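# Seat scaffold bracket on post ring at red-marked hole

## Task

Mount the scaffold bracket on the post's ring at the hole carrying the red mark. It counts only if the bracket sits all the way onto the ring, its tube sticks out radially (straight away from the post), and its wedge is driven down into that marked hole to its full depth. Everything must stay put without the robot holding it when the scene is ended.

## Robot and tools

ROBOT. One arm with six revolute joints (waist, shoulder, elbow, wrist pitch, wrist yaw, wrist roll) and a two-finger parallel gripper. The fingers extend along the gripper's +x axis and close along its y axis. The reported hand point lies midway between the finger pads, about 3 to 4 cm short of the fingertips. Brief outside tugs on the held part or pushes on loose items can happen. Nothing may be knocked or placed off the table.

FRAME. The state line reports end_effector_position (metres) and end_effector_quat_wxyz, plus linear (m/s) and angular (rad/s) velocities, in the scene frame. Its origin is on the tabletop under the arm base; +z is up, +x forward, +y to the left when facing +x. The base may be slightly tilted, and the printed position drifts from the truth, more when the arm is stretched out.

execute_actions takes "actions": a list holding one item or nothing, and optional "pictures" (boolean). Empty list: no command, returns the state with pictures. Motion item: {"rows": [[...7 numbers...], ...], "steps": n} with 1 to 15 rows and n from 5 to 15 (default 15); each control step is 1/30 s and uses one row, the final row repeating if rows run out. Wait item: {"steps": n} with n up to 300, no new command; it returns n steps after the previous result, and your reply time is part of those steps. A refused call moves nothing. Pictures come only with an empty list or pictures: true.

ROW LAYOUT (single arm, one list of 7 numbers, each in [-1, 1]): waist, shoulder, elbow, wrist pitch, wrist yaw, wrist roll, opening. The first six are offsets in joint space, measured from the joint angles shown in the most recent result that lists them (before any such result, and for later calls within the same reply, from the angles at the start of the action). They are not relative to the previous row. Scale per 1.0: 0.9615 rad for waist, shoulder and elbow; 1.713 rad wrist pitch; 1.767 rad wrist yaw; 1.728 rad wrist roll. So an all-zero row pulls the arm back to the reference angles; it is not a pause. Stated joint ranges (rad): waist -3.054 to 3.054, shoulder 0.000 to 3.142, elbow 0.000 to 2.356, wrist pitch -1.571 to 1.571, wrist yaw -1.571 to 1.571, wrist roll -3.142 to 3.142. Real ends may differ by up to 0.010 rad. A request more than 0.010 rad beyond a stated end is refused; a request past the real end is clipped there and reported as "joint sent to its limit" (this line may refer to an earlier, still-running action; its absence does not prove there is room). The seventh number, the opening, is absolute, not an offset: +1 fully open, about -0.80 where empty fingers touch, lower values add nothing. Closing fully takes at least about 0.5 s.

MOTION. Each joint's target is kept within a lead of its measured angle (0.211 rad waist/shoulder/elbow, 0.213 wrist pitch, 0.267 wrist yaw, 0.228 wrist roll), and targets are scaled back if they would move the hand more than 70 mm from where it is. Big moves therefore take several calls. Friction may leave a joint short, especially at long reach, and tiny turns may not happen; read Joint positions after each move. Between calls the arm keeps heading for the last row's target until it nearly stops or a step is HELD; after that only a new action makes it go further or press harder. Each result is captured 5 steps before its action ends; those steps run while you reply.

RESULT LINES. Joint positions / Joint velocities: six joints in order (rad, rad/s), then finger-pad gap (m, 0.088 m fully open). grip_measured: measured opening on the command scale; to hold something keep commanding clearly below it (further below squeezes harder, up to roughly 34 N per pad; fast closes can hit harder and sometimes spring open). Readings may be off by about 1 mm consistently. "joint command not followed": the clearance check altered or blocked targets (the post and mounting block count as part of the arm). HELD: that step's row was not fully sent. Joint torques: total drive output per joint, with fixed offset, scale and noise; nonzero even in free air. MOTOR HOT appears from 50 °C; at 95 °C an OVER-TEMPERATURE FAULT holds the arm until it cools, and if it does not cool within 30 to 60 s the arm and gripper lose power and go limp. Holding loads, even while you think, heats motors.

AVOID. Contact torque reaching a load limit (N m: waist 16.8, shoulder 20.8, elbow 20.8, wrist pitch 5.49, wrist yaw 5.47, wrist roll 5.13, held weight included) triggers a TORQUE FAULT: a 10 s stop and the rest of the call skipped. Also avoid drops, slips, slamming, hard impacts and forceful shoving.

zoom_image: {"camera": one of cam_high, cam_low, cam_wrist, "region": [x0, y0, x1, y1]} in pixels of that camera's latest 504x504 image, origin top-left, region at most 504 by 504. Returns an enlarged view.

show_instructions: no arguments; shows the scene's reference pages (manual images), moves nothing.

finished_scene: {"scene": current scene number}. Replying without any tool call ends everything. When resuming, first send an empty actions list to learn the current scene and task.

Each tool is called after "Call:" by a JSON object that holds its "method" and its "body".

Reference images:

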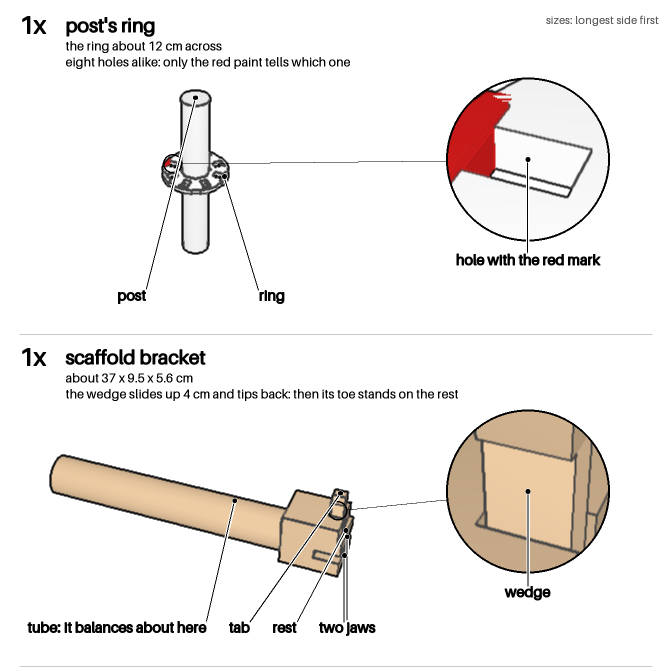

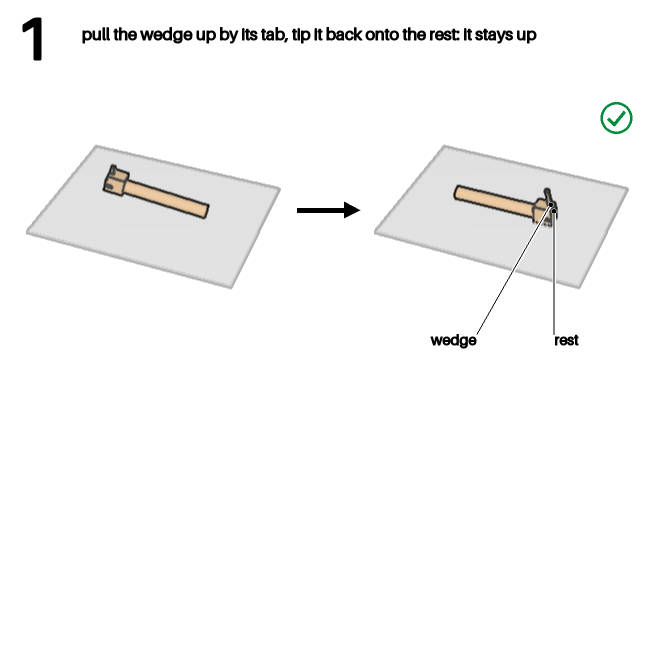

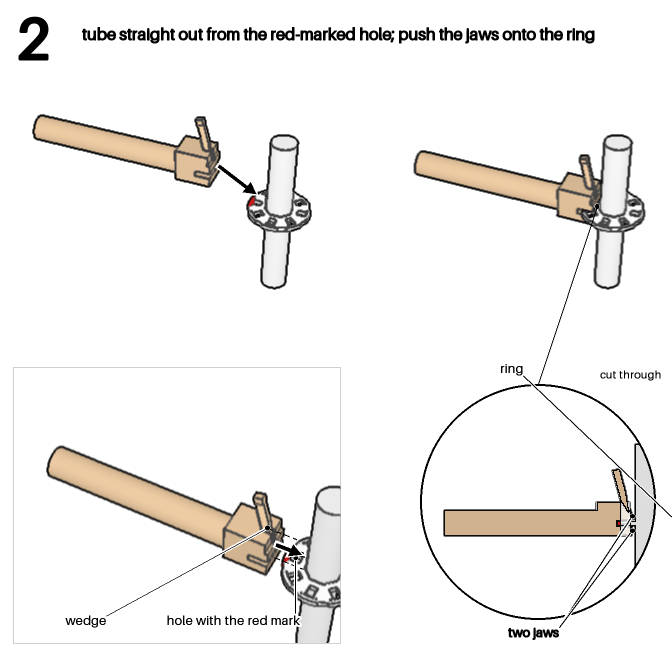

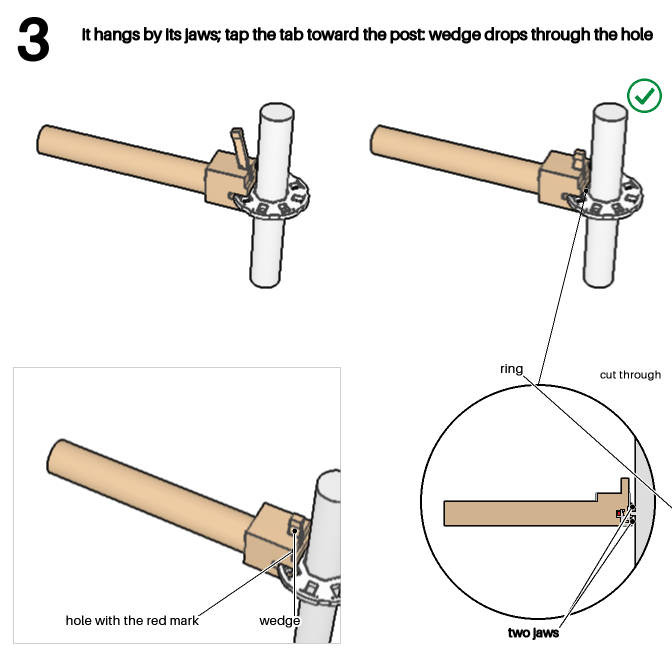

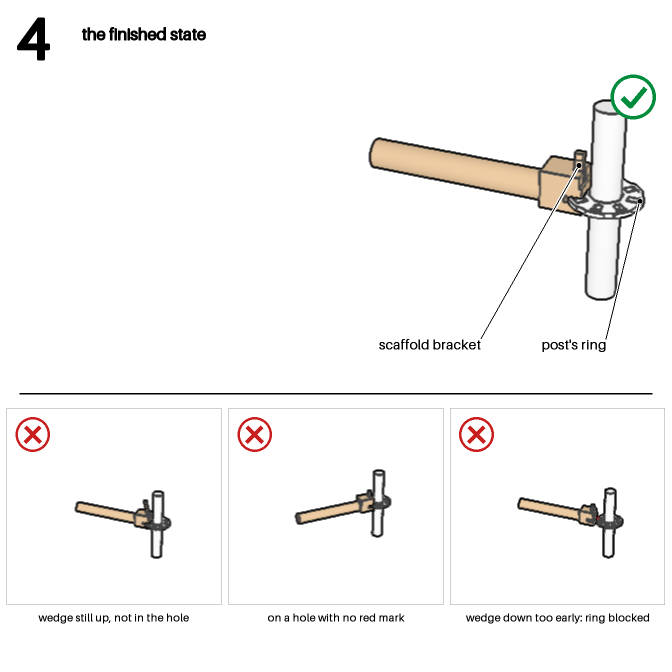

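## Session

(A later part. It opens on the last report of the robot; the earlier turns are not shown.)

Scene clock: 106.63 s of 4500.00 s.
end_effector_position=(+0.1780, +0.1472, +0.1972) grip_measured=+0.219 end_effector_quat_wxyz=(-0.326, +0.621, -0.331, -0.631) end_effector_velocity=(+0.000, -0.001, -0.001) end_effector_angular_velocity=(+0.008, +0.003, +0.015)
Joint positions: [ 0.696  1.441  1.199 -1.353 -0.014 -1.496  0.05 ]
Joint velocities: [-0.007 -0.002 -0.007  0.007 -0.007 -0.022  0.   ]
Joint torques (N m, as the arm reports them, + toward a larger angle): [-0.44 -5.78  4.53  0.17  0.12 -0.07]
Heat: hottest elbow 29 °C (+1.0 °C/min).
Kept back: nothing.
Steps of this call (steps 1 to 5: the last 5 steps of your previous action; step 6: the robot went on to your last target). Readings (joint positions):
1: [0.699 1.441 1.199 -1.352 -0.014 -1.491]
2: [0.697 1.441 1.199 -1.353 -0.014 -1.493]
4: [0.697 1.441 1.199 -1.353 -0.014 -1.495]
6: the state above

Call:
{"method": "execute_actions", "body": {"actions": [{"rows": [[-0.01,-0.002,0,-0.001,0.002,-0.006,-0.6],[-0.02,-0.004,0,-0.002,0.004,-0.011,-0.6],[-0.03,-0.006,0,-0.003,0.006,-0.017,-0.6],[-0.04,-0.008,-0.002,-0.004,0.008,-0.022,-0.6],[-0.05,-0.01,-0.004,-0.005,0.008,-0.028,-0.6],[-0.06,-0.012,-0.006,-0.005,0.008,-0.033,-0.6]], "steps": 14}]}}

Call:
{"method": "execute_actions", "body": {"actions": [{"steps": 6}], "pictures": true}}

Call:
{"method": "zoom_image", "body": {"camera": "cam_high", "region": [190, 180, 330, 300]}}

Scene clock: 107.17 s of 4500.00 s.
end_effector_position=(+0.1841, +0.1361, +0.1961) grip_measured=+0.219 end_effector_quat_wxyz=(-0.323, +0.622, -0.335, -0.630) end_effector_velocity=(+0.006, -0.010, -0.002) end_effector_angular_velocity=(+0.031, +0.025, +0.004)
Joint positions: [ 0.648  1.441  1.195 -1.357 -0.006 -1.543  0.05 ]
Joint velocities: [-0.076 -0.002 -0.012  0.007 -0.037 -0.081  0.   ]
Joint torques (N m, as the arm reports them, + toward a larger angle): [-0.13 -6.56  4.63  0.15  0.14 -0.09]
Heat: hottest elbow 29 °C (+1.0 °C/min).
Steps of this call (steps 1 to 7: the robot went on to your last target; steps 8 to 16: the first 9 steps of this action). Readings (joint positions):
8: [0.695 1.441 1.199 -1.353 -0.014 -1.499]
9: [0.693 1.441 1.199 -1.353 -0.014 -1.503]
11: [0.682 1.441 1.199 -1.353 -0.013 -1.514]
15: [0.651 1.441 1.196 -1.357 -0.007 -1.540]
16: the state above

Scene clock: 107.37 s of 4500.00 s.
end_effector_position=(+0.1845, +0.1354, +0.1961) grip_measured=+0.219 end_effector_quat_wxyz=(-0.323, +0.622, -0.335, -0.630) end_effector_velocity=(-0.005, -0.002, +0.000) end_effector_angular_velocity=(-0.007, +0.022, +0.024)
Joint positions: [ 0.644  1.441  1.195 -1.358 -0.006 -1.548  0.05 ]
Joint velocities: [ 0.002 -0.002 -0.002 -0.022 -0.007 -0.022  0.   ]
Joint torques (N m, as the arm reports them, + toward a larger angle): [-0.65 -6.61  4.55  0.18  0.12 -0.16]
Heat: hottest elbow 29 °C (+1.0 °C/min).
Kept back: nothing.
Steps of this call (steps 1 to 5: the last 5 steps of your previous action; step 6: the robot went on to your last target). Readings (joint positions):
1: [0.646 1.441 1.195 -1.357 -0.006 -1.546]
2: [0.645 1.441 1.195 -1.358 -0.006 -1.547]
4: [0.644 1.441 1.195 -1.358 -0.006 -1.548]
6: the state above

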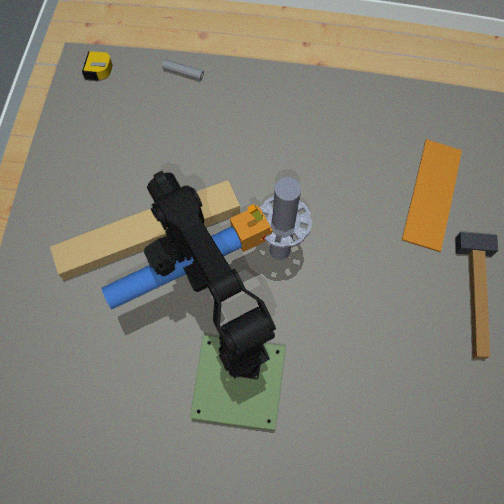

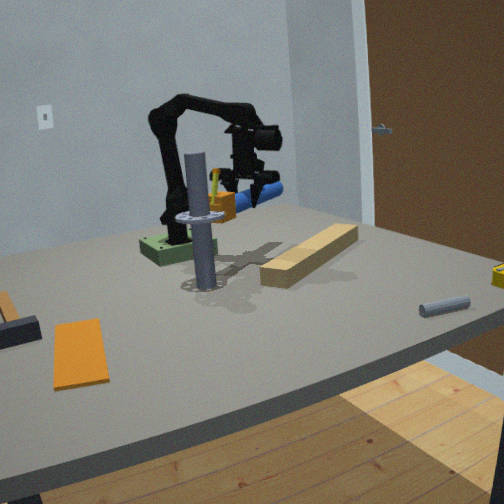

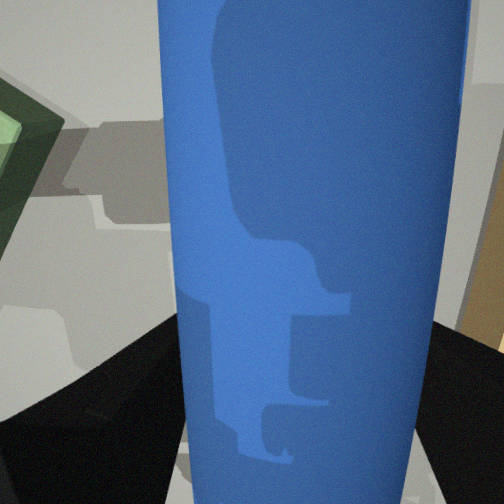

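Region (190, 180, 330, 300) of cam_high's 504x504 image, scaled by 3.600, with more detail than that image has; it fills the top 432 rows of this view, and the rest is white.

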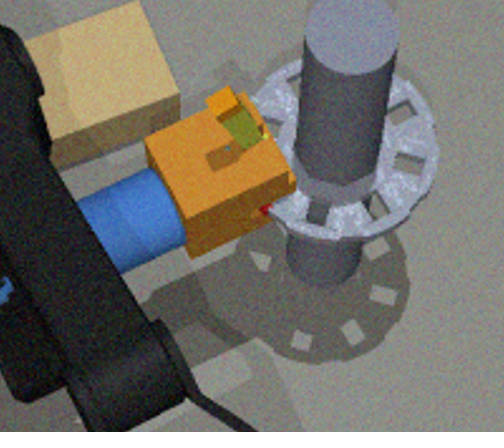

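Call:
{"method": "execute_actions", "body": {"actions": [{"rows": [[-0.01,0,0,0,0.002,-0.006,-0.6],[-0.02,0,0,0,0.004,-0.011,-0.6],[-0.03,0,0,0,0.004,-0.017,-0.6],[-0.04,0,0,0,0.004,-0.022,-0.6],[-0.05,0,0,0,0.004,-0.028,-0.6],[-0.06,0,0,0,0.004,-0.033,-0.6]], "steps": 14}]}}

Call:
{"method": "execute_actions", "body": {"actions": [{"steps": 6}], "pictures": true}}

Call:
{"method": "zoom_image", "body": {"camera": "cam_high", "region": [190, 180, 330, 300]}}

Scene clock: 107.90 s of 4500.00 s.
end_effector_position=(+0.1878, +0.1309, +0.1962) grip_measured=+0.219 end_effector_quat_wxyz=(-0.324, +0.618, -0.330, -0.636) end_effector_velocity=(+0.003, -0.002, -0.000) end_effector_angular_velocity=(+0.037, +0.014, +0.029)
Joint positions: [ 0.611  1.441  1.195 -1.358 -0.02  -1.586  0.05 ]
Joint velocities: [-0.037 -0.002 -0.002  0.007 -0.037 -0.066  0.   ]
Joint torques (N m, as the arm reports them, + toward a larger angle): [-2.08 -5.25  4.63  0.39  0.76 -0.39]
Heat: hottest elbow 29 °C (+1.0 °C/min).
Steps of this call (steps 1 to 7: the robot went on to your last target; steps 8 to 16: the first 9 steps of this action). Readings (joint positions):
8: [0.644 1.441 1.195 -1.358 -0.006 -1.549]
9: [0.642 1.441 1.195 -1.358 -0.007 -1.553]
11: [0.632 1.441 1.195 -1.358 -0.007 -1.566]
15: [0.612 1.441 1.195 -1.358 -0.018 -1.585]
16: the state above

Scene clock: 108.10 s of 4500.00 s.
end_effector_position=(+0.1878, +0.1308, +0.1962) grip_measured=+0.218 end_effector_quat_wxyz=(-0.324, +0.617, -0.329, -0.637) end_effector_velocity=(-0.002, -0.002, +0.001) end_effector_angular_velocity=(+0.005, +0.006, -0.000)
Joint positions: [ 0.608  1.441  1.195 -1.358 -0.024 -1.591  0.05 ]
Joint velocities: [-0.007 -0.007 -0.002 -0.007 -0.007 -0.007 -0.   ]
Joint torques (N m, as the arm reports them, + toward a larger angle): [-2.13 -5.2   4.61  0.43  0.92 -0.41]
Heat: hottest elbow 29 °C (+1.0 °C/min).
Kept back: nothing.
Steps of this call (steps 1 to 5: the last 5 steps of your previous action; step 6: the robot went on to your last target). Readings (joint positions):
1: [0.610 1.441 1.195 -1.358 -0.021 -1.588]
2: [0.609 1.441 1.195 -1.358 -0.022 -1.590]
4: [0.608 1.441 1.195 -1.358 -0.023 -1.591]
6: the state above

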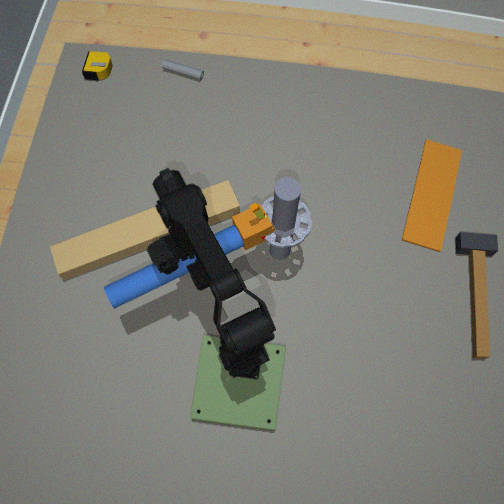

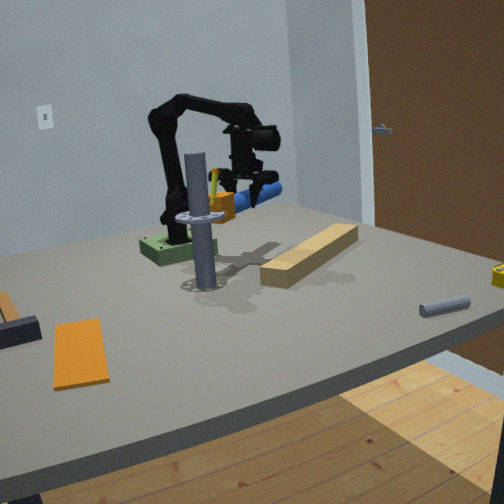

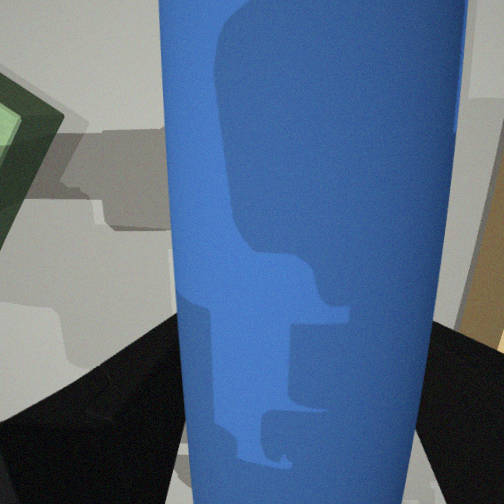

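Region (190, 180, 330, 300) of cam_high's 504x504 image, scaled by 3.600, with more detail than that image has; it fills the top 432 rows of this view, and the rest is white.

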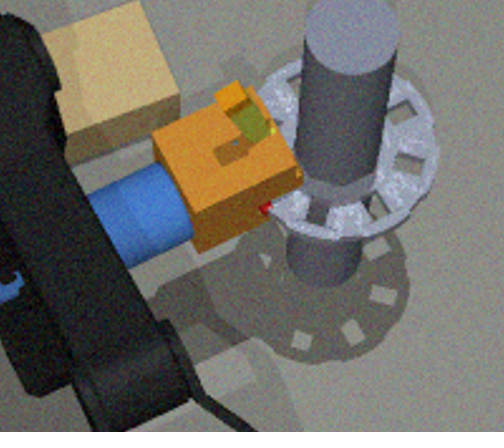

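Call:
{"method": "execute_actions", "body": {"actions": [{"rows": [[0.006,0,0,0,0.012,0.004,-0.6],[0.006,0,0,0,0.012,0.004,-0.6],[0.006,0,0,0,0.012,0.004,-0.6],[0.006,0,0,0,0.012,0.004,0.0],[0.006,0,0,0,0.012,0.004,0.4],[0.006,0,0,0,0.012,0.004,0.8]], "steps": 15}]}}

Call:
{"method": "execute_actions", "body": {"actions": [{"steps": 12}], "pictures": true}}

Call:
{"method": "zoom_image", "body": {"camera": "cam_low", "region": [160, 150, 300, 260]}}

Scene clock: 108.90 s of 4500.00 s.
end_effector_position=(+0.1882, +0.1301, +0.1961) grip_measured=+0.246 end_effector_quat_wxyz=(-0.321, +0.622, -0.331, -0.633) end_effector_velocity=(+0.015, -0.025, -0.000) end_effector_angular_velocity=(-0.167, -0.105, +0.028)
Joint positions: [ 0.613  1.441  1.194 -1.358 -0.01  -1.587  0.051]
Joint velocities: [ 0.002 -0.002 -0.002 -0.007  0.198 -0.022  0.084]
Joint torques (N m, as the arm reports them, + toward a larger angle): [ 0.   -5.1   4.66  0.37 -0.05  0.04]
Heat: hottest elbow 29 °C (+1.0 °C/min).
Steps of this call (steps 1 to 14: the robot went on to your last target; steps 15 to 24: the first 10 steps of this action). Readings (joint positions):
15: [0.608 1.441 1.195 -1.358 -0.024 -1.592]
16: [0.609 1.441 1.195 -1.358 -0.022 -1.591]
18: [0.611 1.441 1.194 -1.358 -0.020 -1.590]
22: [0.612 1.441 1.194 -1.358 -0.018 -1.588]
24: the state above

Scene clock: 109.30 s of 4500.00 s.
end_effector_position=(+0.1886, +0.1296, +0.1961) grip_measured=+0.796 end_effector_quat_wxyz=(-0.320, +0.623, -0.332, -0.632) end_effector_velocity=(-0.001, -0.000, +0.001) end_effector_angular_velocity=(+0.005, +0.006, +0.005)
Joint positions: [ 0.613  1.441  1.194 -1.358 -0.006 -1.586  0.078]
Joint velocities: [-0.002 -0.002  0.002 -0.007 -0.007 -0.007  0.002]
Joint torques (N m, as the arm reports them, + toward a larger angle): [-0.01 -5.24  4.6   0.4  -0.02  0.06]
Heat: hottest elbow 29 °C (+1.0 °C/min).
Kept back: nothing.
Steps of this call (steps 1 to 5: the last 5 steps of your previous action; steps 6 to 12: the robot went on to your last target). Readings (joint positions):
1: [0.613 1.441 1.194 -1.358 -0.007 -1.587]
2: [0.613 1.441 1.194 -1.358 -0.006 -1.587]
4: [0.613 1.441 1.194 -1.358 -0.006 -1.587]
8: [0.613 1.441 1.194 -1.358 -0.006 -1.586]
12: the state above

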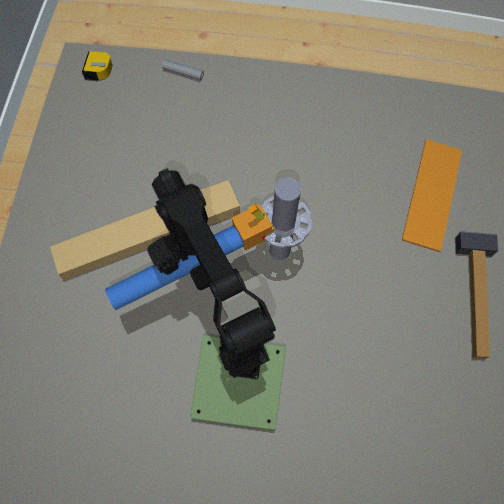

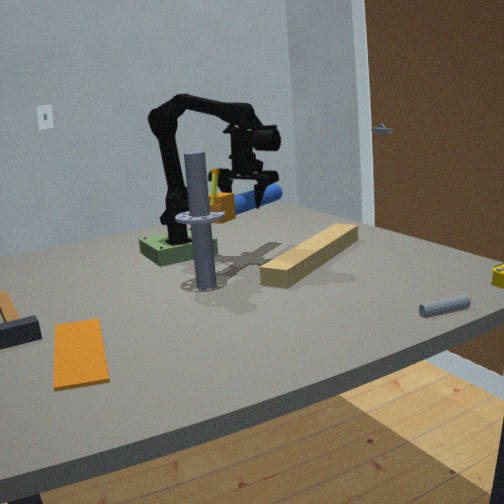

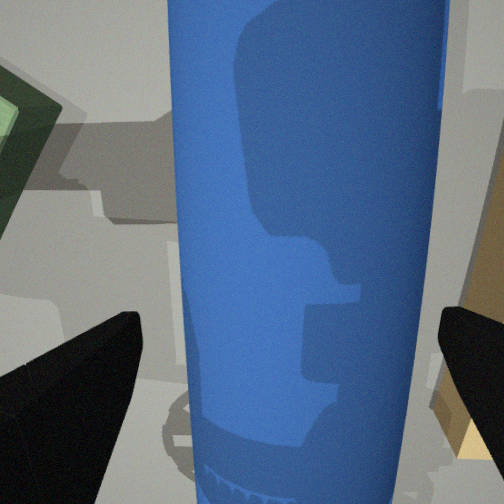

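Region (160, 150, 300, 260) of cam_low's 504x504 image, scaled by 3.600, with more detail than that image has; it fills the top 396 rows of this view, and the rest is white.

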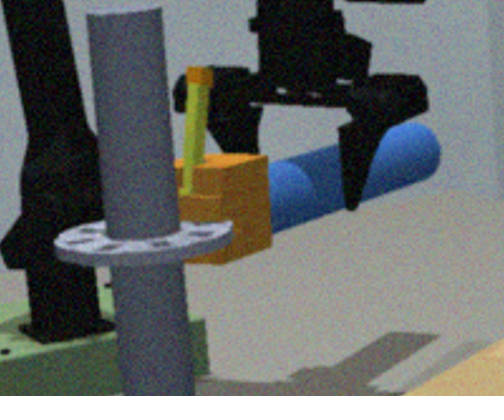

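Call:
{"method": "execute_actions", "body": {"actions": [{"rows": [[0,-0.012,0.024,-0.02,0,0,0.8],[0,-0.023,0.049,-0.04,0,0,0.8],[0,-0.035,0.073,-0.06,0,0,0.8],[0,-0.047,0.097,-0.08,0,0,0.8],[0,-0.058,0.121,-0.1,0,0,0.8],[0,-0.07,0.146,-0.112,0,0,0.8],[0,-0.082,0.17,-0.112,0,0,0.2],[0,-0.093,0.194,-0.105,0,0,-0.2],[0,-0.105,0.218,-0.098,0,0,-0.9],[0,-0.117,0.243,-0.09,0,0,-0.9],[0,-0.128,0.267,-0.084,0,0,-0.9],[0,-0.14,0.291,-0.078,0,0,-0.9],[0,-0.152,0.316,-0.072,0,0,-0.9],[0,-0.163,0.34,-0.068,0,0,-0.9],[0,-0.175,0.37,-0.066,0,0,-0.9]], "steps": 15}]}}

Call:
{"method": "execute_actions", "body": {"actions": [{"steps": 12}]}}

Scene clock: 112.03 s of 4500.00 s.
end_effector_position=(+0.1807, +0.1244, +0.2528) grip_measured=+0.353 end_effector_quat_wxyz=(-0.346, +0.637, -0.306, -0.618) end_effector_velocity=(+0.063, +0.044, +0.256) end_effector_angular_velocity=(+0.601, -0.876, +0.023)
Joint positions: [ 0.613  1.364  1.358 -1.515 -0.006 -1.586  0.056]
Joint velocities: [-0.002 -0.344  0.725 -0.007 -0.007 -0.022 -0.183]
Joint torques (N m, as the arm reports them, + toward a larger angle): [-0.1  -5.21  5.15  0.6  -0.15 -0.01]
Heat: hottest elbow 29 °C (+1.0 °C/min).
Steps of this call (steps 1 to 15: the robot went on to your last target; steps 16 to 72: nothing new was sent; steps 73 to 82: the first 10 steps of this action). Readings (joint positions):
73: [0.613 1.441 1.196 -1.361 -0.006 -1.586]
74: [0.613 1.440 1.202 -1.376 -0.006 -1.586]
76: [0.613 1.433 1.227 -1.424 -0.006 -1.586]
80: [0.613 1.389 1.310 -1.511 -0.006 -1.586]
82: the state above

Scene clock: 112.43 s of 4500.00 s.
end_effector_position=(+0.1952, +0.1345, +0.3259) grip_measured=-0.785 end_effector_quat_wxyz=(-0.438, +0.679, -0.202, -0.554) end_effector_velocity=(+0.003, +0.003, +0.003) end_effector_angular_velocity=(+0.023, -0.017, -0.006)
Joint positions: [ 0.613  1.272  1.542 -1.474 -0.006 -1.586  0.001]
Joint velocities: [-0.002 -0.002  0.002  0.022 -0.007  0.007 -0.   ]
Joint torques (N m, as the arm reports them, + toward a larger angle): [-0.07 -3.62  5.05  1.31 -0.14  0.  ]
Heat: hottest elbow 29 °C (+1.0 °C/min).
Kept back: nothing.
Steps of this call (steps 1 to 5: the last 5 steps of your previous action; steps 6 to 12: the robot went on to your last target). Readings (joint positions):
1: [0.613 1.353 1.381 -1.514 -0.006 -1.586]
2: [0.613 1.342 1.404 -1.510 -0.006 -1.586]
4: [0.613 1.321 1.451 -1.495 -0.006 -1.586]
8: [0.613 1.283 1.526 -1.477 -0.006 -1.586]
12: the state above

Now rotate to A.

Call:
{"method": "execute_actions", "body": {"actions": [{"rows": [[-0.06,0,0,0,0,-0.031,-0.9],[-0.12,0,0,0,0,-0.063,-0.9],[-0.18,0,0,0,0,-0.094,-0.9],[-0.24,0,0,0,0,-0.126,-0.9],[-0.3,0,0,0,0,-0.157,-0.9],[-0.36,0,0,0,0,-0.189,-0.9],[-0.42,0,0,0,0,-0.22,-0.9],[-0.469,0,0,0,0,-0.246,-0.9]], "steps": 15}]}}

Call:
{"method": "execute_actions", "body": {"actions": [{"steps": 12}], "pictures": true}}

Call:
{"method": "zoom_image", "body": {"camera": "cam_low", "region": [140, 100, 300, 260]}}

Scene clock: 113.07 s of 4500.00 s.
end_effector_position=(+0.2322, +0.0489, +0.3262) grip_measured=-0.785 end_effector_quat_wxyz=(-0.418, +0.712, -0.242, -0.510) end_effector_velocity=(+0.039, -0.188, -0.002) end_effector_angular_velocity=(-0.263, -0.046, -0.123)
Joint positions: [ 0.224  1.272  1.543 -1.473 -0.004 -1.944  0.001]
Joint velocities: [-0.794  0.002 -0.002 -0.007  0.007 -0.725 -0.   ]
Joint torques (N m, as the arm reports them, + toward a larger angle): [ 0.96 -3.8   4.46  1.09 -0.2  -0.06]
Heat: hottest elbow 29 °C (+1.0 °C/min).
Steps of this call (steps 1 to 9: the robot went on to your last target; steps 10 to 19: the first 10 steps of this action). Readings (joint positions):
10: [0.607 1.272 1.543 -1.473 -0.007 -1.597]
11: [0.588 1.272 1.543 -1.473 -0.009 -1.621]
13: [0.512 1.272 1.543 -1.473 -0.008 -1.693]
17: [0.304 1.272 1.543 -1.473 -0.008 -1.880]
19: the state above

Scene clock: 113.47 s of 4500.00 s.
end_effector_position=(+0.2347, +0.0351, +0.3262) grip_measured=-0.785 end_effector_quat_wxyz=(-0.410, +0.718, -0.246, -0.506) end_effector_velocity=(-0.005, -0.003, -0.002) end_effector_angular_velocity=(+0.001, +0.022, -0.003)
Joint positions: [ 0.166  1.272  1.543 -1.473 -0.005 -2.008  0.001]
Joint velocities: [-0.012 -0.002 -0.002 -0.022 -0.007 -0.007 -0.   ]
Joint torques (N m, as the arm reports them, + toward a larger angle): [-0.33 -3.8   4.47  1.07 -0.19 -0.06]
Heat: hottest elbow 29 °C (+1.0 °C/min).
Kept back: nothing.
Steps of this call (steps 1 to 5: the last 5 steps of your previous action; steps 6 to 12: the robot went on to your last target). Readings (joint positions):
1: [0.204 1.272 1.543 -1.473 -0.004 -1.962]
2: [0.191 1.272 1.543 -1.473 -0.004 -1.976]
4: [0.178 1.272 1.543 -1.473 -0.005 -1.992]
8: [0.169 1.272 1.543 -1.473 -0.005 -2.005]
12: the state above

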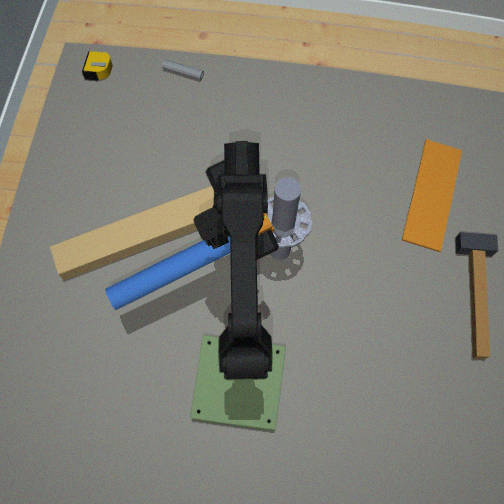

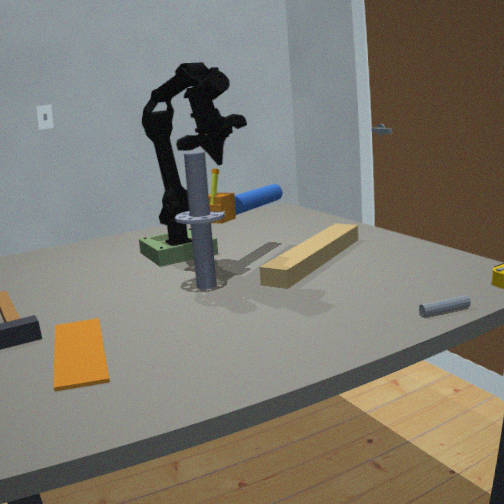

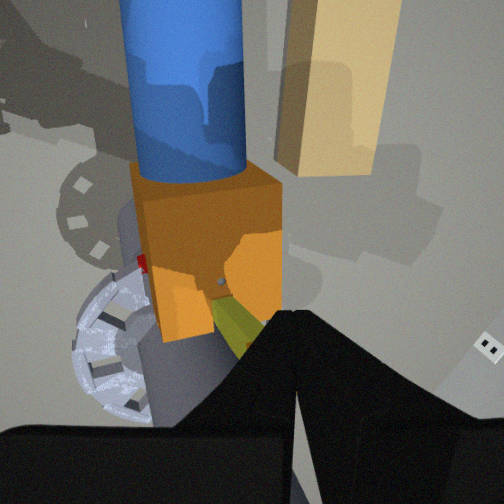

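Region (140, 100, 300, 260) of cam_low's 504x504 image, scaled by 3.150, with more detail than that image has.

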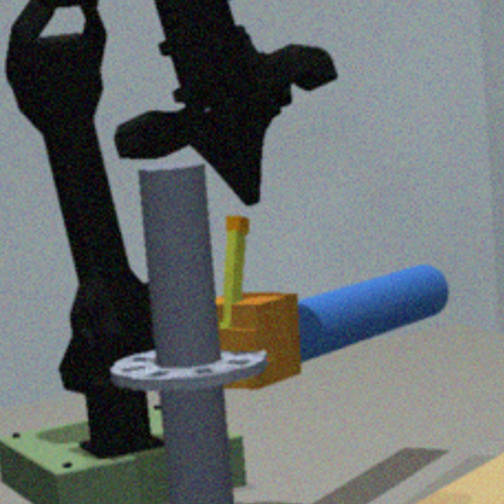

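Call:
{"method": "execute_actions", "body": {"actions": [{"rows": [[0.05,0,0,0,0,0.03,-0.9],[0.1,0,0,0,0,0.06,-0.9],[0.152,0,0,0,0,0.089,-0.9],[0.152,0,0,0,0,0.089,-0.9],[0.152,-0.014,-0.027,0.008,0,0.089,-0.9],[0.152,-0.028,-0.054,0.015,0,0.089,-0.9],[0.152,-0.042,-0.081,0.023,0,0.089,-0.9],[0.152,-0.056,-0.108,0.03,0,0.089,-0.9],[0.152,-0.07,-0.135,0.038,0,0.089,-0.9],[0.152,-0.083,-0.163,0.046,0,0.089,-0.9],[0.152,-0.097,-0.19,0.053,0,0.089,-0.9],[0.152,-0.111,-0.217,0.061,0,0.089,-0.9]], "steps": 15}]}}

Call:
{"method": "execute_actions", "body": {"actions": [{"steps": 12}], "pictures": true}}

Call:
{"method": "zoom_image", "body": {"camera": "cam_low", "region": [140, 100, 300, 260]}}

Scene clock: 114.70 s of 4500.00 s.
end_effector_position=(+0.2227, +0.0661, +0.3143) grip_measured=-0.785 end_effector_quat_wxyz=(-0.427, +0.706, -0.232, -0.516) end_effector_velocity=(-0.050, -0.003, -0.111) end_effector_angular_velocity=(+0.021, +0.009, -0.026)
Joint positions: [ 0.304  1.228  1.46  -1.428 -0.005 -1.865  0.001]
Joint velocities: [ 0.051 -0.359 -0.706  0.344  0.007  0.081 -0.   ]
Joint torques (N m, as the arm reports them, + toward a larger angle): [ 0.16 -4.12  3.7   1.37 -0.15  0.07]
Heat: hottest elbow 29 °C (+1.0 °C/min).
Steps of this call (steps 1 to 27: the robot went on to your last target; steps 28 to 37: the first 10 steps of this action). Readings (joint positions):
28: [0.170 1.272 1.543 -1.473 -0.005 -2.000]
29: [0.186 1.272 1.543 -1.473 -0.004 -1.977]
31: [0.245 1.272 1.543 -1.473 -0.004 -1.920]
35: [0.298 1.251 1.504 -1.448 -0.005 -1.873]
37: the state above

Scene clock: 115.10 s of 4500.00 s.
end_effector_position=(+0.2148, +0.0650, +0.2957) grip_measured=-0.785 end_effector_quat_wxyz=(-0.428, +0.704, -0.233, -0.516) end_effector_velocity=(-0.001, +0.000, +0.001) end_effector_angular_velocity=(+0.012, -0.025, +0.007)
Joint positions: [ 0.309  1.171  1.346 -1.373 -0.005 -1.857  0.001]
Joint velocities: [-0.002 -0.022 -0.017  0.022 -0.007 -0.007 -0.   ]
Joint torques (N m, as the arm reports them, + toward a larger angle): [ 0.21 -3.81  3.81  1.39 -0.14  0.09]
Heat: hottest elbow 29 °C (+1.0 °C/min).
Kept back: nothing.
Steps of this call (steps 1 to 5: the last 5 steps of your previous action; steps 6 to 12: the robot went on to your last target). Readings (joint positions):
1: [0.305 1.216 1.436 -1.416 -0.005 -1.863]
2: [0.306 1.204 1.411 -1.404 -0.005 -1.861]
4: [0.308 1.186 1.374 -1.391 -0.005 -1.859]
8: [0.309 1.175 1.350 -1.376 -0.005 -1.857]
12: the state above

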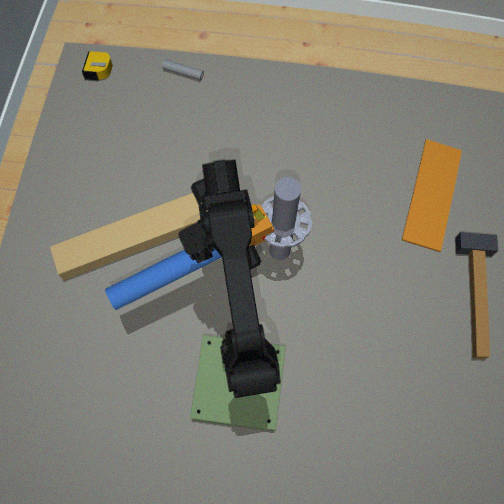

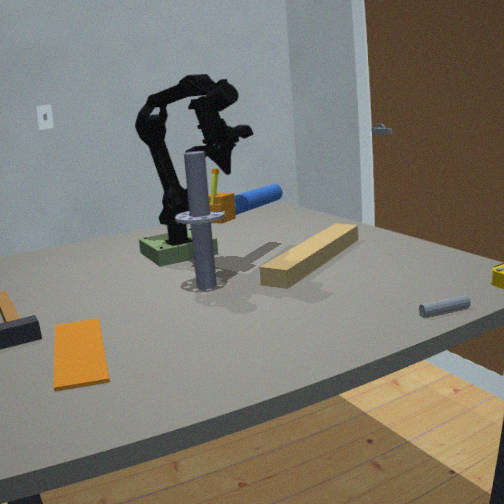

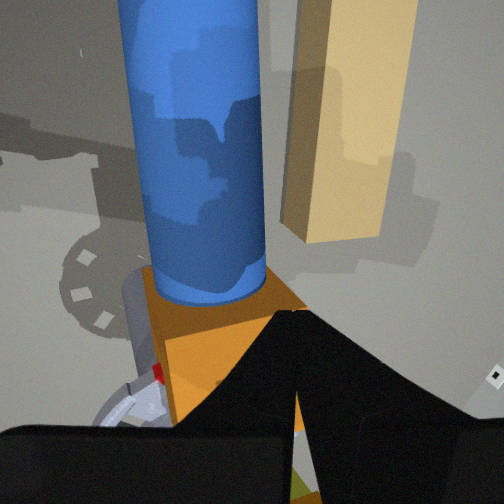

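Region (140, 100, 300, 260) of cam_low's 504x504 image, scaled by 3.150, with more detail than that image has.

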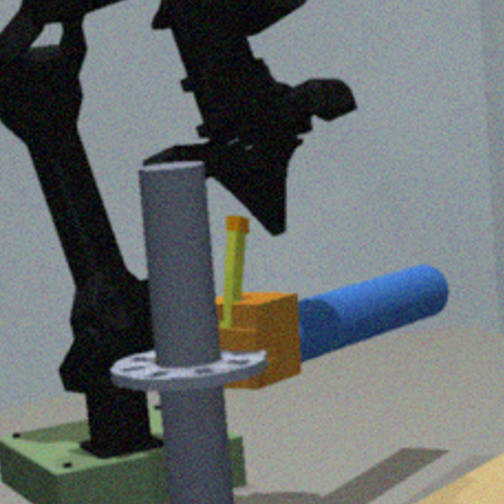

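Call:
{"method": "execute_actions", "body": {"actions": [{"rows": [[0,-0.008,-0.027,0.011,0,0,-0.9],[0,-0.016,-0.054,0.021,0,0,-0.9]], "steps": 12}]}}

Call:
{"method": "execute_actions", "body": {"actions": [{"rows": [[-0.023,0.008,0.005,0.002,0,-0.013,-0.9],[-0.046,0.017,0.01,0.004,0,-0.026,-0.9],[-0.069,0.025,0.015,0.006,0,-0.039,-0.9],[-0.092,0.034,0.02,0.008,0,-0.051,-0.9],[-0.115,0.042,0.025,0.01,0,-0.064,-0.9],[-0.138,0.051,0.03,0.012,0,-0.077,-0.9],[-0.161,0.059,0.035,0.014,0,-0.09,-0.9],[-0.184,0.068,0.04,0.016,0,-0.103,-0.9],[-0.207,0.076,0.045,0.018,0,-0.116,-0.9],[-0.231,0.085,0.05,0.019,0,-0.128,-0.9]], "steps": 15}]}}

Call:
{"method": "execute_actions", "body": {"actions": [{"steps": 10}], "pictures": true}}

Call:
{"method": "zoom_image", "body": {"camera": "cam_low", "region": [140, 100, 300, 260]}}

Scene clock: 116.17 s of 4500.00 s.
end_effector_position=(+0.2156, +0.0653, +0.2876) grip_measured=-0.785 end_effector_quat_wxyz=(-0.428, +0.704, -0.233, -0.516) end_effector_velocity=(+0.003, -0.001, -0.013) end_effector_angular_velocity=(-0.010, -0.000, +0.002)
Joint positions: [ 0.309  1.163  1.307 -1.343 -0.005 -1.857  0.001]
Joint velocities: [-0.002 -0.007 -0.061  0.051  0.007 -0.007  0.   ]
Joint torques (N m, as the arm reports them, + toward a larger angle): [-0.01 -4.06  4.1   1.33 -0.12  0.01]
Heat: hottest elbow 29 °C (+1.0 °C/min).
Steps of this call (steps 1 to 25: the robot went on to your last target; steps 26 to 32: the first 7 steps of this action). Readings (joint positions):
26: [0.309 1.170 1.342 -1.368 -0.005 -1.857]
27: [0.309 1.167 1.335 -1.359 -0.005 -1.857]
29: [0.309 1.163 1.320 -1.351 -0.005 -1.857]
32: the state above

Scene clock: 116.67 s of 4500.00 s.
end_effector_position=(+0.2384, +0.0316, +0.2863) grip_measured=-0.785 end_effector_quat_wxyz=(-0.411, +0.718, -0.249, -0.503) end_effector_velocity=(+0.085, -0.149, -0.003) end_effector_angular_velocity=(-0.224, -0.010, -0.063)
Joint positions: [ 0.15   1.215  1.332 -1.317 -0.004 -2.018  0.001]
Joint velocities: [-0.657  0.242  0.139  0.081 -0.007 -0.637 -0.   ]
Joint torques (N m, as the arm reports them, + toward a larger angle): [-0.36 -3.05  5.61  1.3  -0.16 -0.08]
Heat: hottest elbow 29 °C (+1.0 °C/min).
Steps of this call (steps 1 to 5: the last 5 steps of your previous action; steps 6 to 15: the first 10 steps of this action, its rows measured from where the robot was after step 5). Readings (joint positions):
5: [0.309 1.161 1.304 -1.340 -0.005 -1.857]
6: [0.307 1.161 1.304 -1.339 -0.005 -1.860]
7: [0.300 1.162 1.304 -1.339 -0.004 -1.870]
9: [0.272 1.168 1.307 -1.336 -0.004 -1.899]
13: [0.192 1.199 1.323 -1.323 -0.004 -1.976]
15: the state above

Scene clock: 117.00 s of 4500.00 s.
end_effector_position=(+0.2453, +0.0185, +0.2862) grip_measured=-0.785 end_effector_quat_wxyz=(-0.406, +0.721, -0.255, -0.500) end_effector_velocity=(-0.001, -0.003, -0.000) end_effector_angular_velocity=(-0.007, +0.006, +0.020)
Joint positions: [ 0.092  1.236  1.344 -1.31  -0.007 -2.074  0.001]
Joint velocities: [-0.017  0.002  0.002 -0.007 -0.007 -0.037 -0.   ]
Joint torques (N m, as the arm reports them, + toward a larger angle): [-0.3  -3.08  5.65  1.35 -0.04 -0.05]
Heat: hottest elbow 29 °C (+1.0 °C/min).
Kept back: nothing.
Steps of this call (steps 1 to 5: the last 5 steps of your previous action; steps 6 to 10: the robot went on to your last target). Readings (joint positions):
1: [0.131 1.222 1.336 -1.313 -0.007 -2.035]
2: [0.117 1.227 1.340 -1.312 -0.007 -2.047]
4: [0.102 1.232 1.342 -1.311 -0.007 -2.061]
8: [0.093 1.236 1.344 -1.310 -0.007 -2.072]
10: the state above

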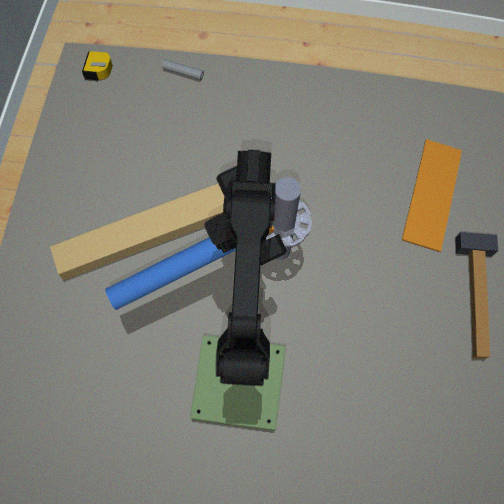

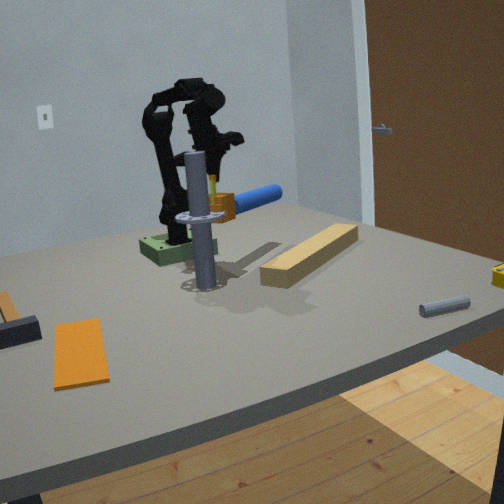

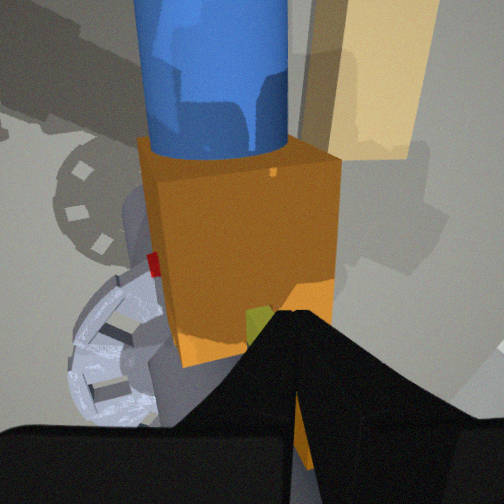

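Region (140, 100, 300, 260) of cam_low's 504x504 image, scaled by 3.150, with more detail than that image has.

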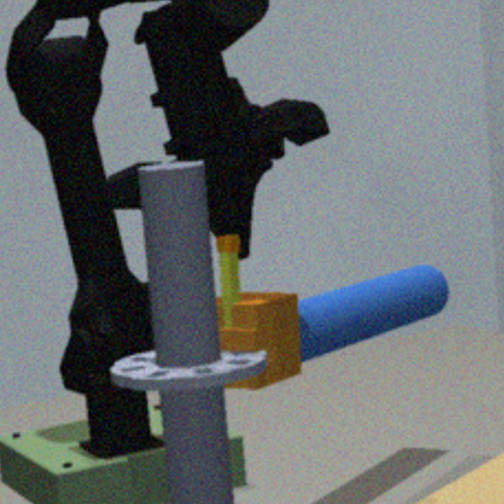

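Call:
{"method": "execute_actions", "body": {"actions": [{"rows": [[0.008,0.007,0.026,-0.011,0,0.004,-0.9],[0.008,0.013,0.052,-0.022,0,0.004,-0.9],[0.008,0.02,0.079,-0.033,0,0.004,-0.9],[0.008,0.027,0.105,-0.044,0,0.004,-0.9],[0.008,0.033,0.135,-0.055,0,0.004,-0.9],[0.008,0.033,0.135,-0.055,0,0.004,-0.9],[0.008,0.033,0.135,-0.055,0,0.004,-0.9],[0.008,0.033,0.135,-0.055,0,0.004,-0.9],[-0.01,0.04,0.14,-0.053,0,-0.006,-0.9],[-0.025,0.048,0.145,-0.051,0,-0.015,-0.9],[-0.042,0.055,0.149,-0.05,0,-0.024,-0.9]], "steps": 15}]}}

Call:
{"method": "execute_actions", "body": {"actions": [{"steps": 10}], "pictures": true}}

Call:
{"method": "zoom_image", "body": {"camera": "cam_low", "region": [140, 100, 300, 260]}}

Scene clock: 118.33 s of 4500.00 s.
end_effector_position=(+0.2442, +0.0181, +0.3118) grip_measured=-0.785 end_effector_quat_wxyz=(-0.408, +0.725, -0.251, -0.495) end_effector_velocity=(+0.020, -0.039, +0.028) end_effector_angular_velocity=(-0.082, -0.040, +0.057)
Joint positions: [ 0.091  1.258  1.463 -1.392 -0.007 -2.076  0.001]
Joint velocities: [-0.168  0.081  0.164 -0.051 -0.007 -0.242 -0.   ]
Joint torques (N m, as the arm reports them, + toward a larger angle): [-0.8  -2.16  5.07  1.05 -0.14 -0.07]
Heat: hottest elbow 29 °C (+1.0 °C/min).
Steps of this call (steps 1 to 30: the robot went on to your last target; steps 31 to 40: the first 10 steps of this action). Readings (joint positions):
31: [0.091 1.236 1.347 -1.310 -0.007 -2.076]
32: [0.091 1.239 1.354 -1.318 -0.007 -2.074]
34: [0.094 1.247 1.383 -1.345 -0.007 -2.072]
38: [0.096 1.256 1.449 -1.384 -0.007 -2.069]
40: the state above

Scene clock: 118.67 s of 4500.00 s.
end_effector_position=(+0.2499, +0.0094, +0.3108) grip_measured=-0.785 end_effector_quat_wxyz=(-0.403, +0.725, -0.257, -0.495) end_effector_velocity=(+0.003, -0.001, +0.008) end_effector_angular_velocity=(+0.005, -0.032, +0.002)
Joint positions: [ 0.055  1.282  1.479 -1.392 -0.007 -2.111  0.001]
Joint velocities: [-0.007 -0.002  0.022  0.007 -0.007 -0.007 -0.   ]
Joint torques (N m, as the arm reports them, + toward a larger angle): [-0.35 -3.37  5.37  0.96 -0.13 -0.07]
Heat: hottest elbow 29 °C (+1.0 °C/min).
Kept back: nothing.
Steps of this call (steps 1 to 5: the last 5 steps of your previous action; steps 6 to 10: the robot went on to your last target). Readings (joint positions):
1: [0.084 1.262 1.469 -1.392 -0.007 -2.086]
2: [0.075 1.267 1.473 -1.392 -0.007 -2.093]
4: [0.062 1.276 1.476 -1.392 -0.007 -2.103]
8: [0.056 1.282 1.478 -1.392 -0.007 -2.110]
10: the state above

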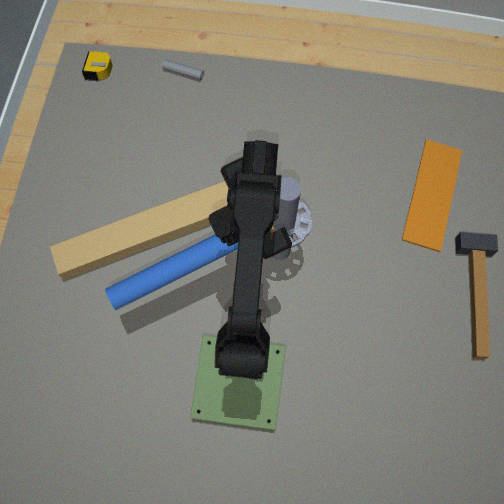

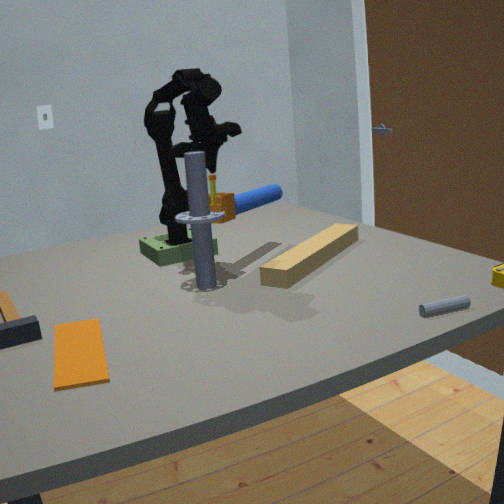

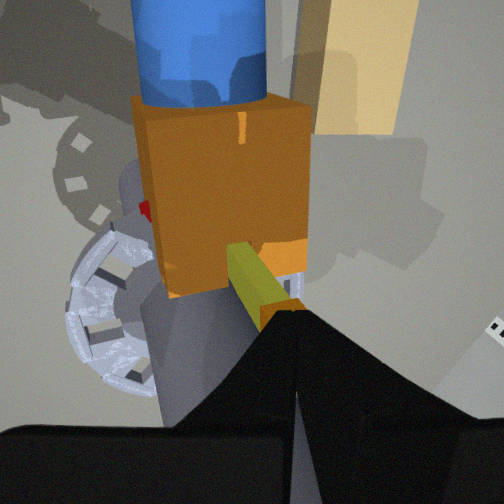

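Region (140, 100, 300, 260) of cam_low's 504x504 image, scaled by 3.150, with more detail than that image has.

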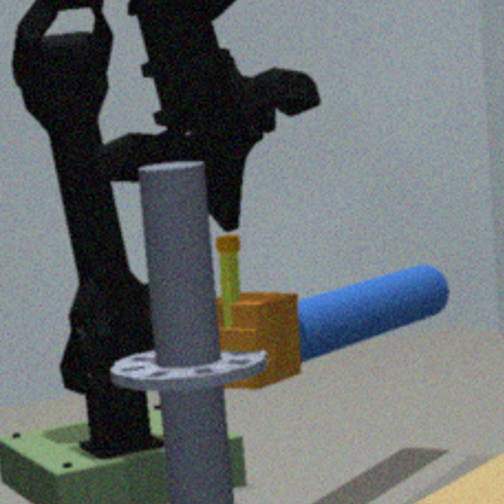

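Call:
{"method": "execute_actions", "body": {"actions": [{"rows": [[0,-0.004,-0.016,0.007,0,0,-0.9],[0,-0.008,-0.032,0.013,0,0,-0.9],[0,-0.012,-0.048,0.02,0,0,-0.9],[0,-0.016,-0.064,0.026,0,0,-0.9],[0,-0.02,-0.08,0.033,0,0,-0.9],[0,-0.024,-0.096,0.04,0,0,-0.9]], "steps": 14}]}}

Call:
{"method": "execute_actions", "body": {"actions": [{"steps": 8}], "pictures": true}}

Call:
{"method": "zoom_image", "body": {"camera": "cam_low", "region": [140, 100, 300, 260]}}

Scene clock: 119.37 s of 4500.00 s.
end_effector_position=(+0.2514, +0.0093, +0.3057) grip_measured=-0.785 end_effector_quat_wxyz=(-0.407, +0.733, -0.250, -0.483) end_effector_velocity=(-0.005, +0.000, -0.004) end_effector_angular_velocity=(+0.012, -0.065, -0.006)
Joint positions: [ 0.054  1.252  1.425 -1.336 -0.007 -2.113  0.001]
Joint velocities: [-0.002 -0.081 -0.095  0.081 -0.007  0.007 -0.   ]
Joint torques (N m, as the arm reports them, + toward a larger angle): [ 0.1  -2.34  2.26  1.39 -0.13  0.06]
Heat: hottest elbow 29 °C (+1.0 °C/min).
Steps of this call (steps 1 to 12: the robot went on to your last target; steps 13 to 21: the first 9 steps of this action). Readings (joint positions):
13: [0.054 1.282 1.480 -1.392 -0.007 -2.113]
14: [0.054 1.282 1.478 -1.389 -0.007 -2.113]
16: [0.054 1.278 1.462 -1.371 -0.007 -2.113]
20: [0.054 1.255 1.428 -1.340 -0.007 -2.113]
21: the state above

Scene clock: 119.63 s of 4500.00 s.
end_effector_position=(+0.2513, +0.0093, +0.3054) grip_measured=-0.785 end_effector_quat_wxyz=(-0.408, +0.735, -0.249, -0.481) end_effector_velocity=(-0.004, +0.003, -0.003) end_effector_angular_velocity=(+0.010, +0.012, +0.027)
Joint positions: [ 0.054  1.245  1.417 -1.328 -0.007 -2.113  0.001]
Joint velocities: [-0.002 -0.007 -0.012 -0.007 -0.022 -0.022 -0.   ]
Joint torques (N m, as the arm reports them, + toward a larger angle): [ 0.   -2.15  2.16  1.46 -0.12  0.06]
Heat: hottest elbow 29 °C (+1.0 °C/min).
Kept back: nothing.
Steps of this call (steps 1 to 5: the last 5 steps of your previous action; steps 6 to 8: the robot went on to your last target). Readings (joint positions):
1: [0.054 1.250 1.422 -1.334 -0.007 -2.113]
2: [0.054 1.248 1.420 -1.332 -0.007 -2.113]
4: [0.054 1.247 1.418 -1.329 -0.007 -2.113]
8: the state above

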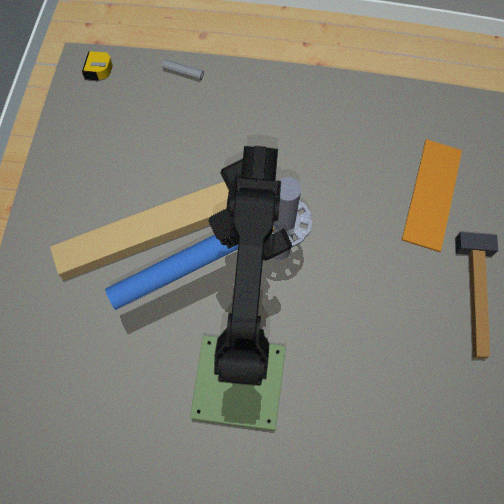

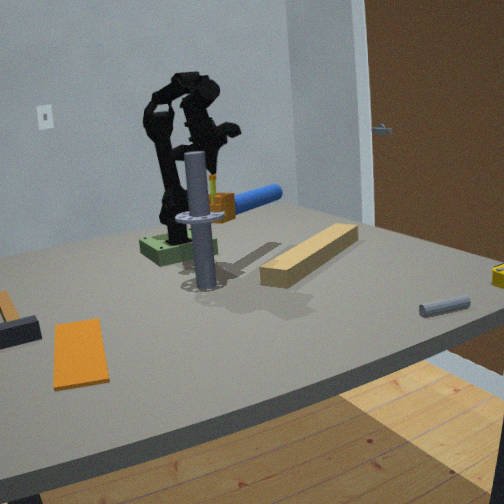

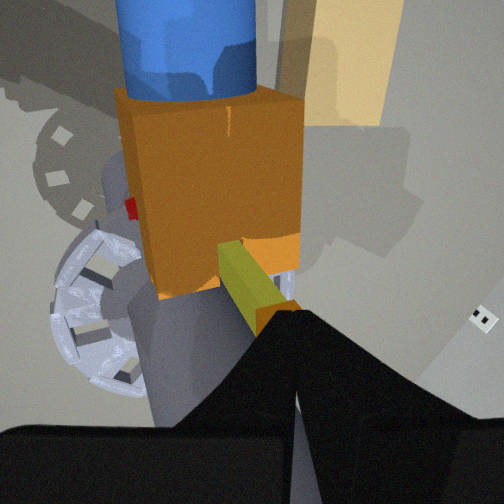

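Region (140, 100, 300, 260) of cam_low's 504x504 image, scaled by 3.150, with more detail than that image has.

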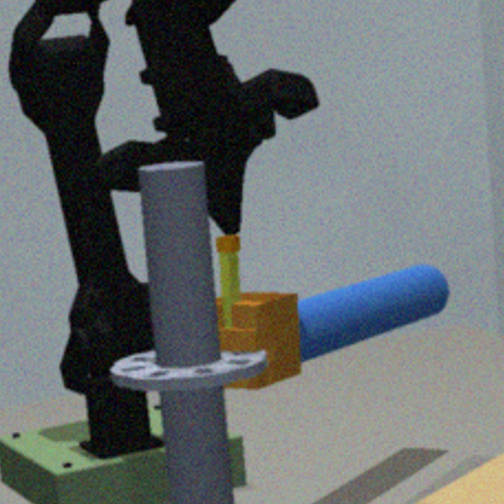

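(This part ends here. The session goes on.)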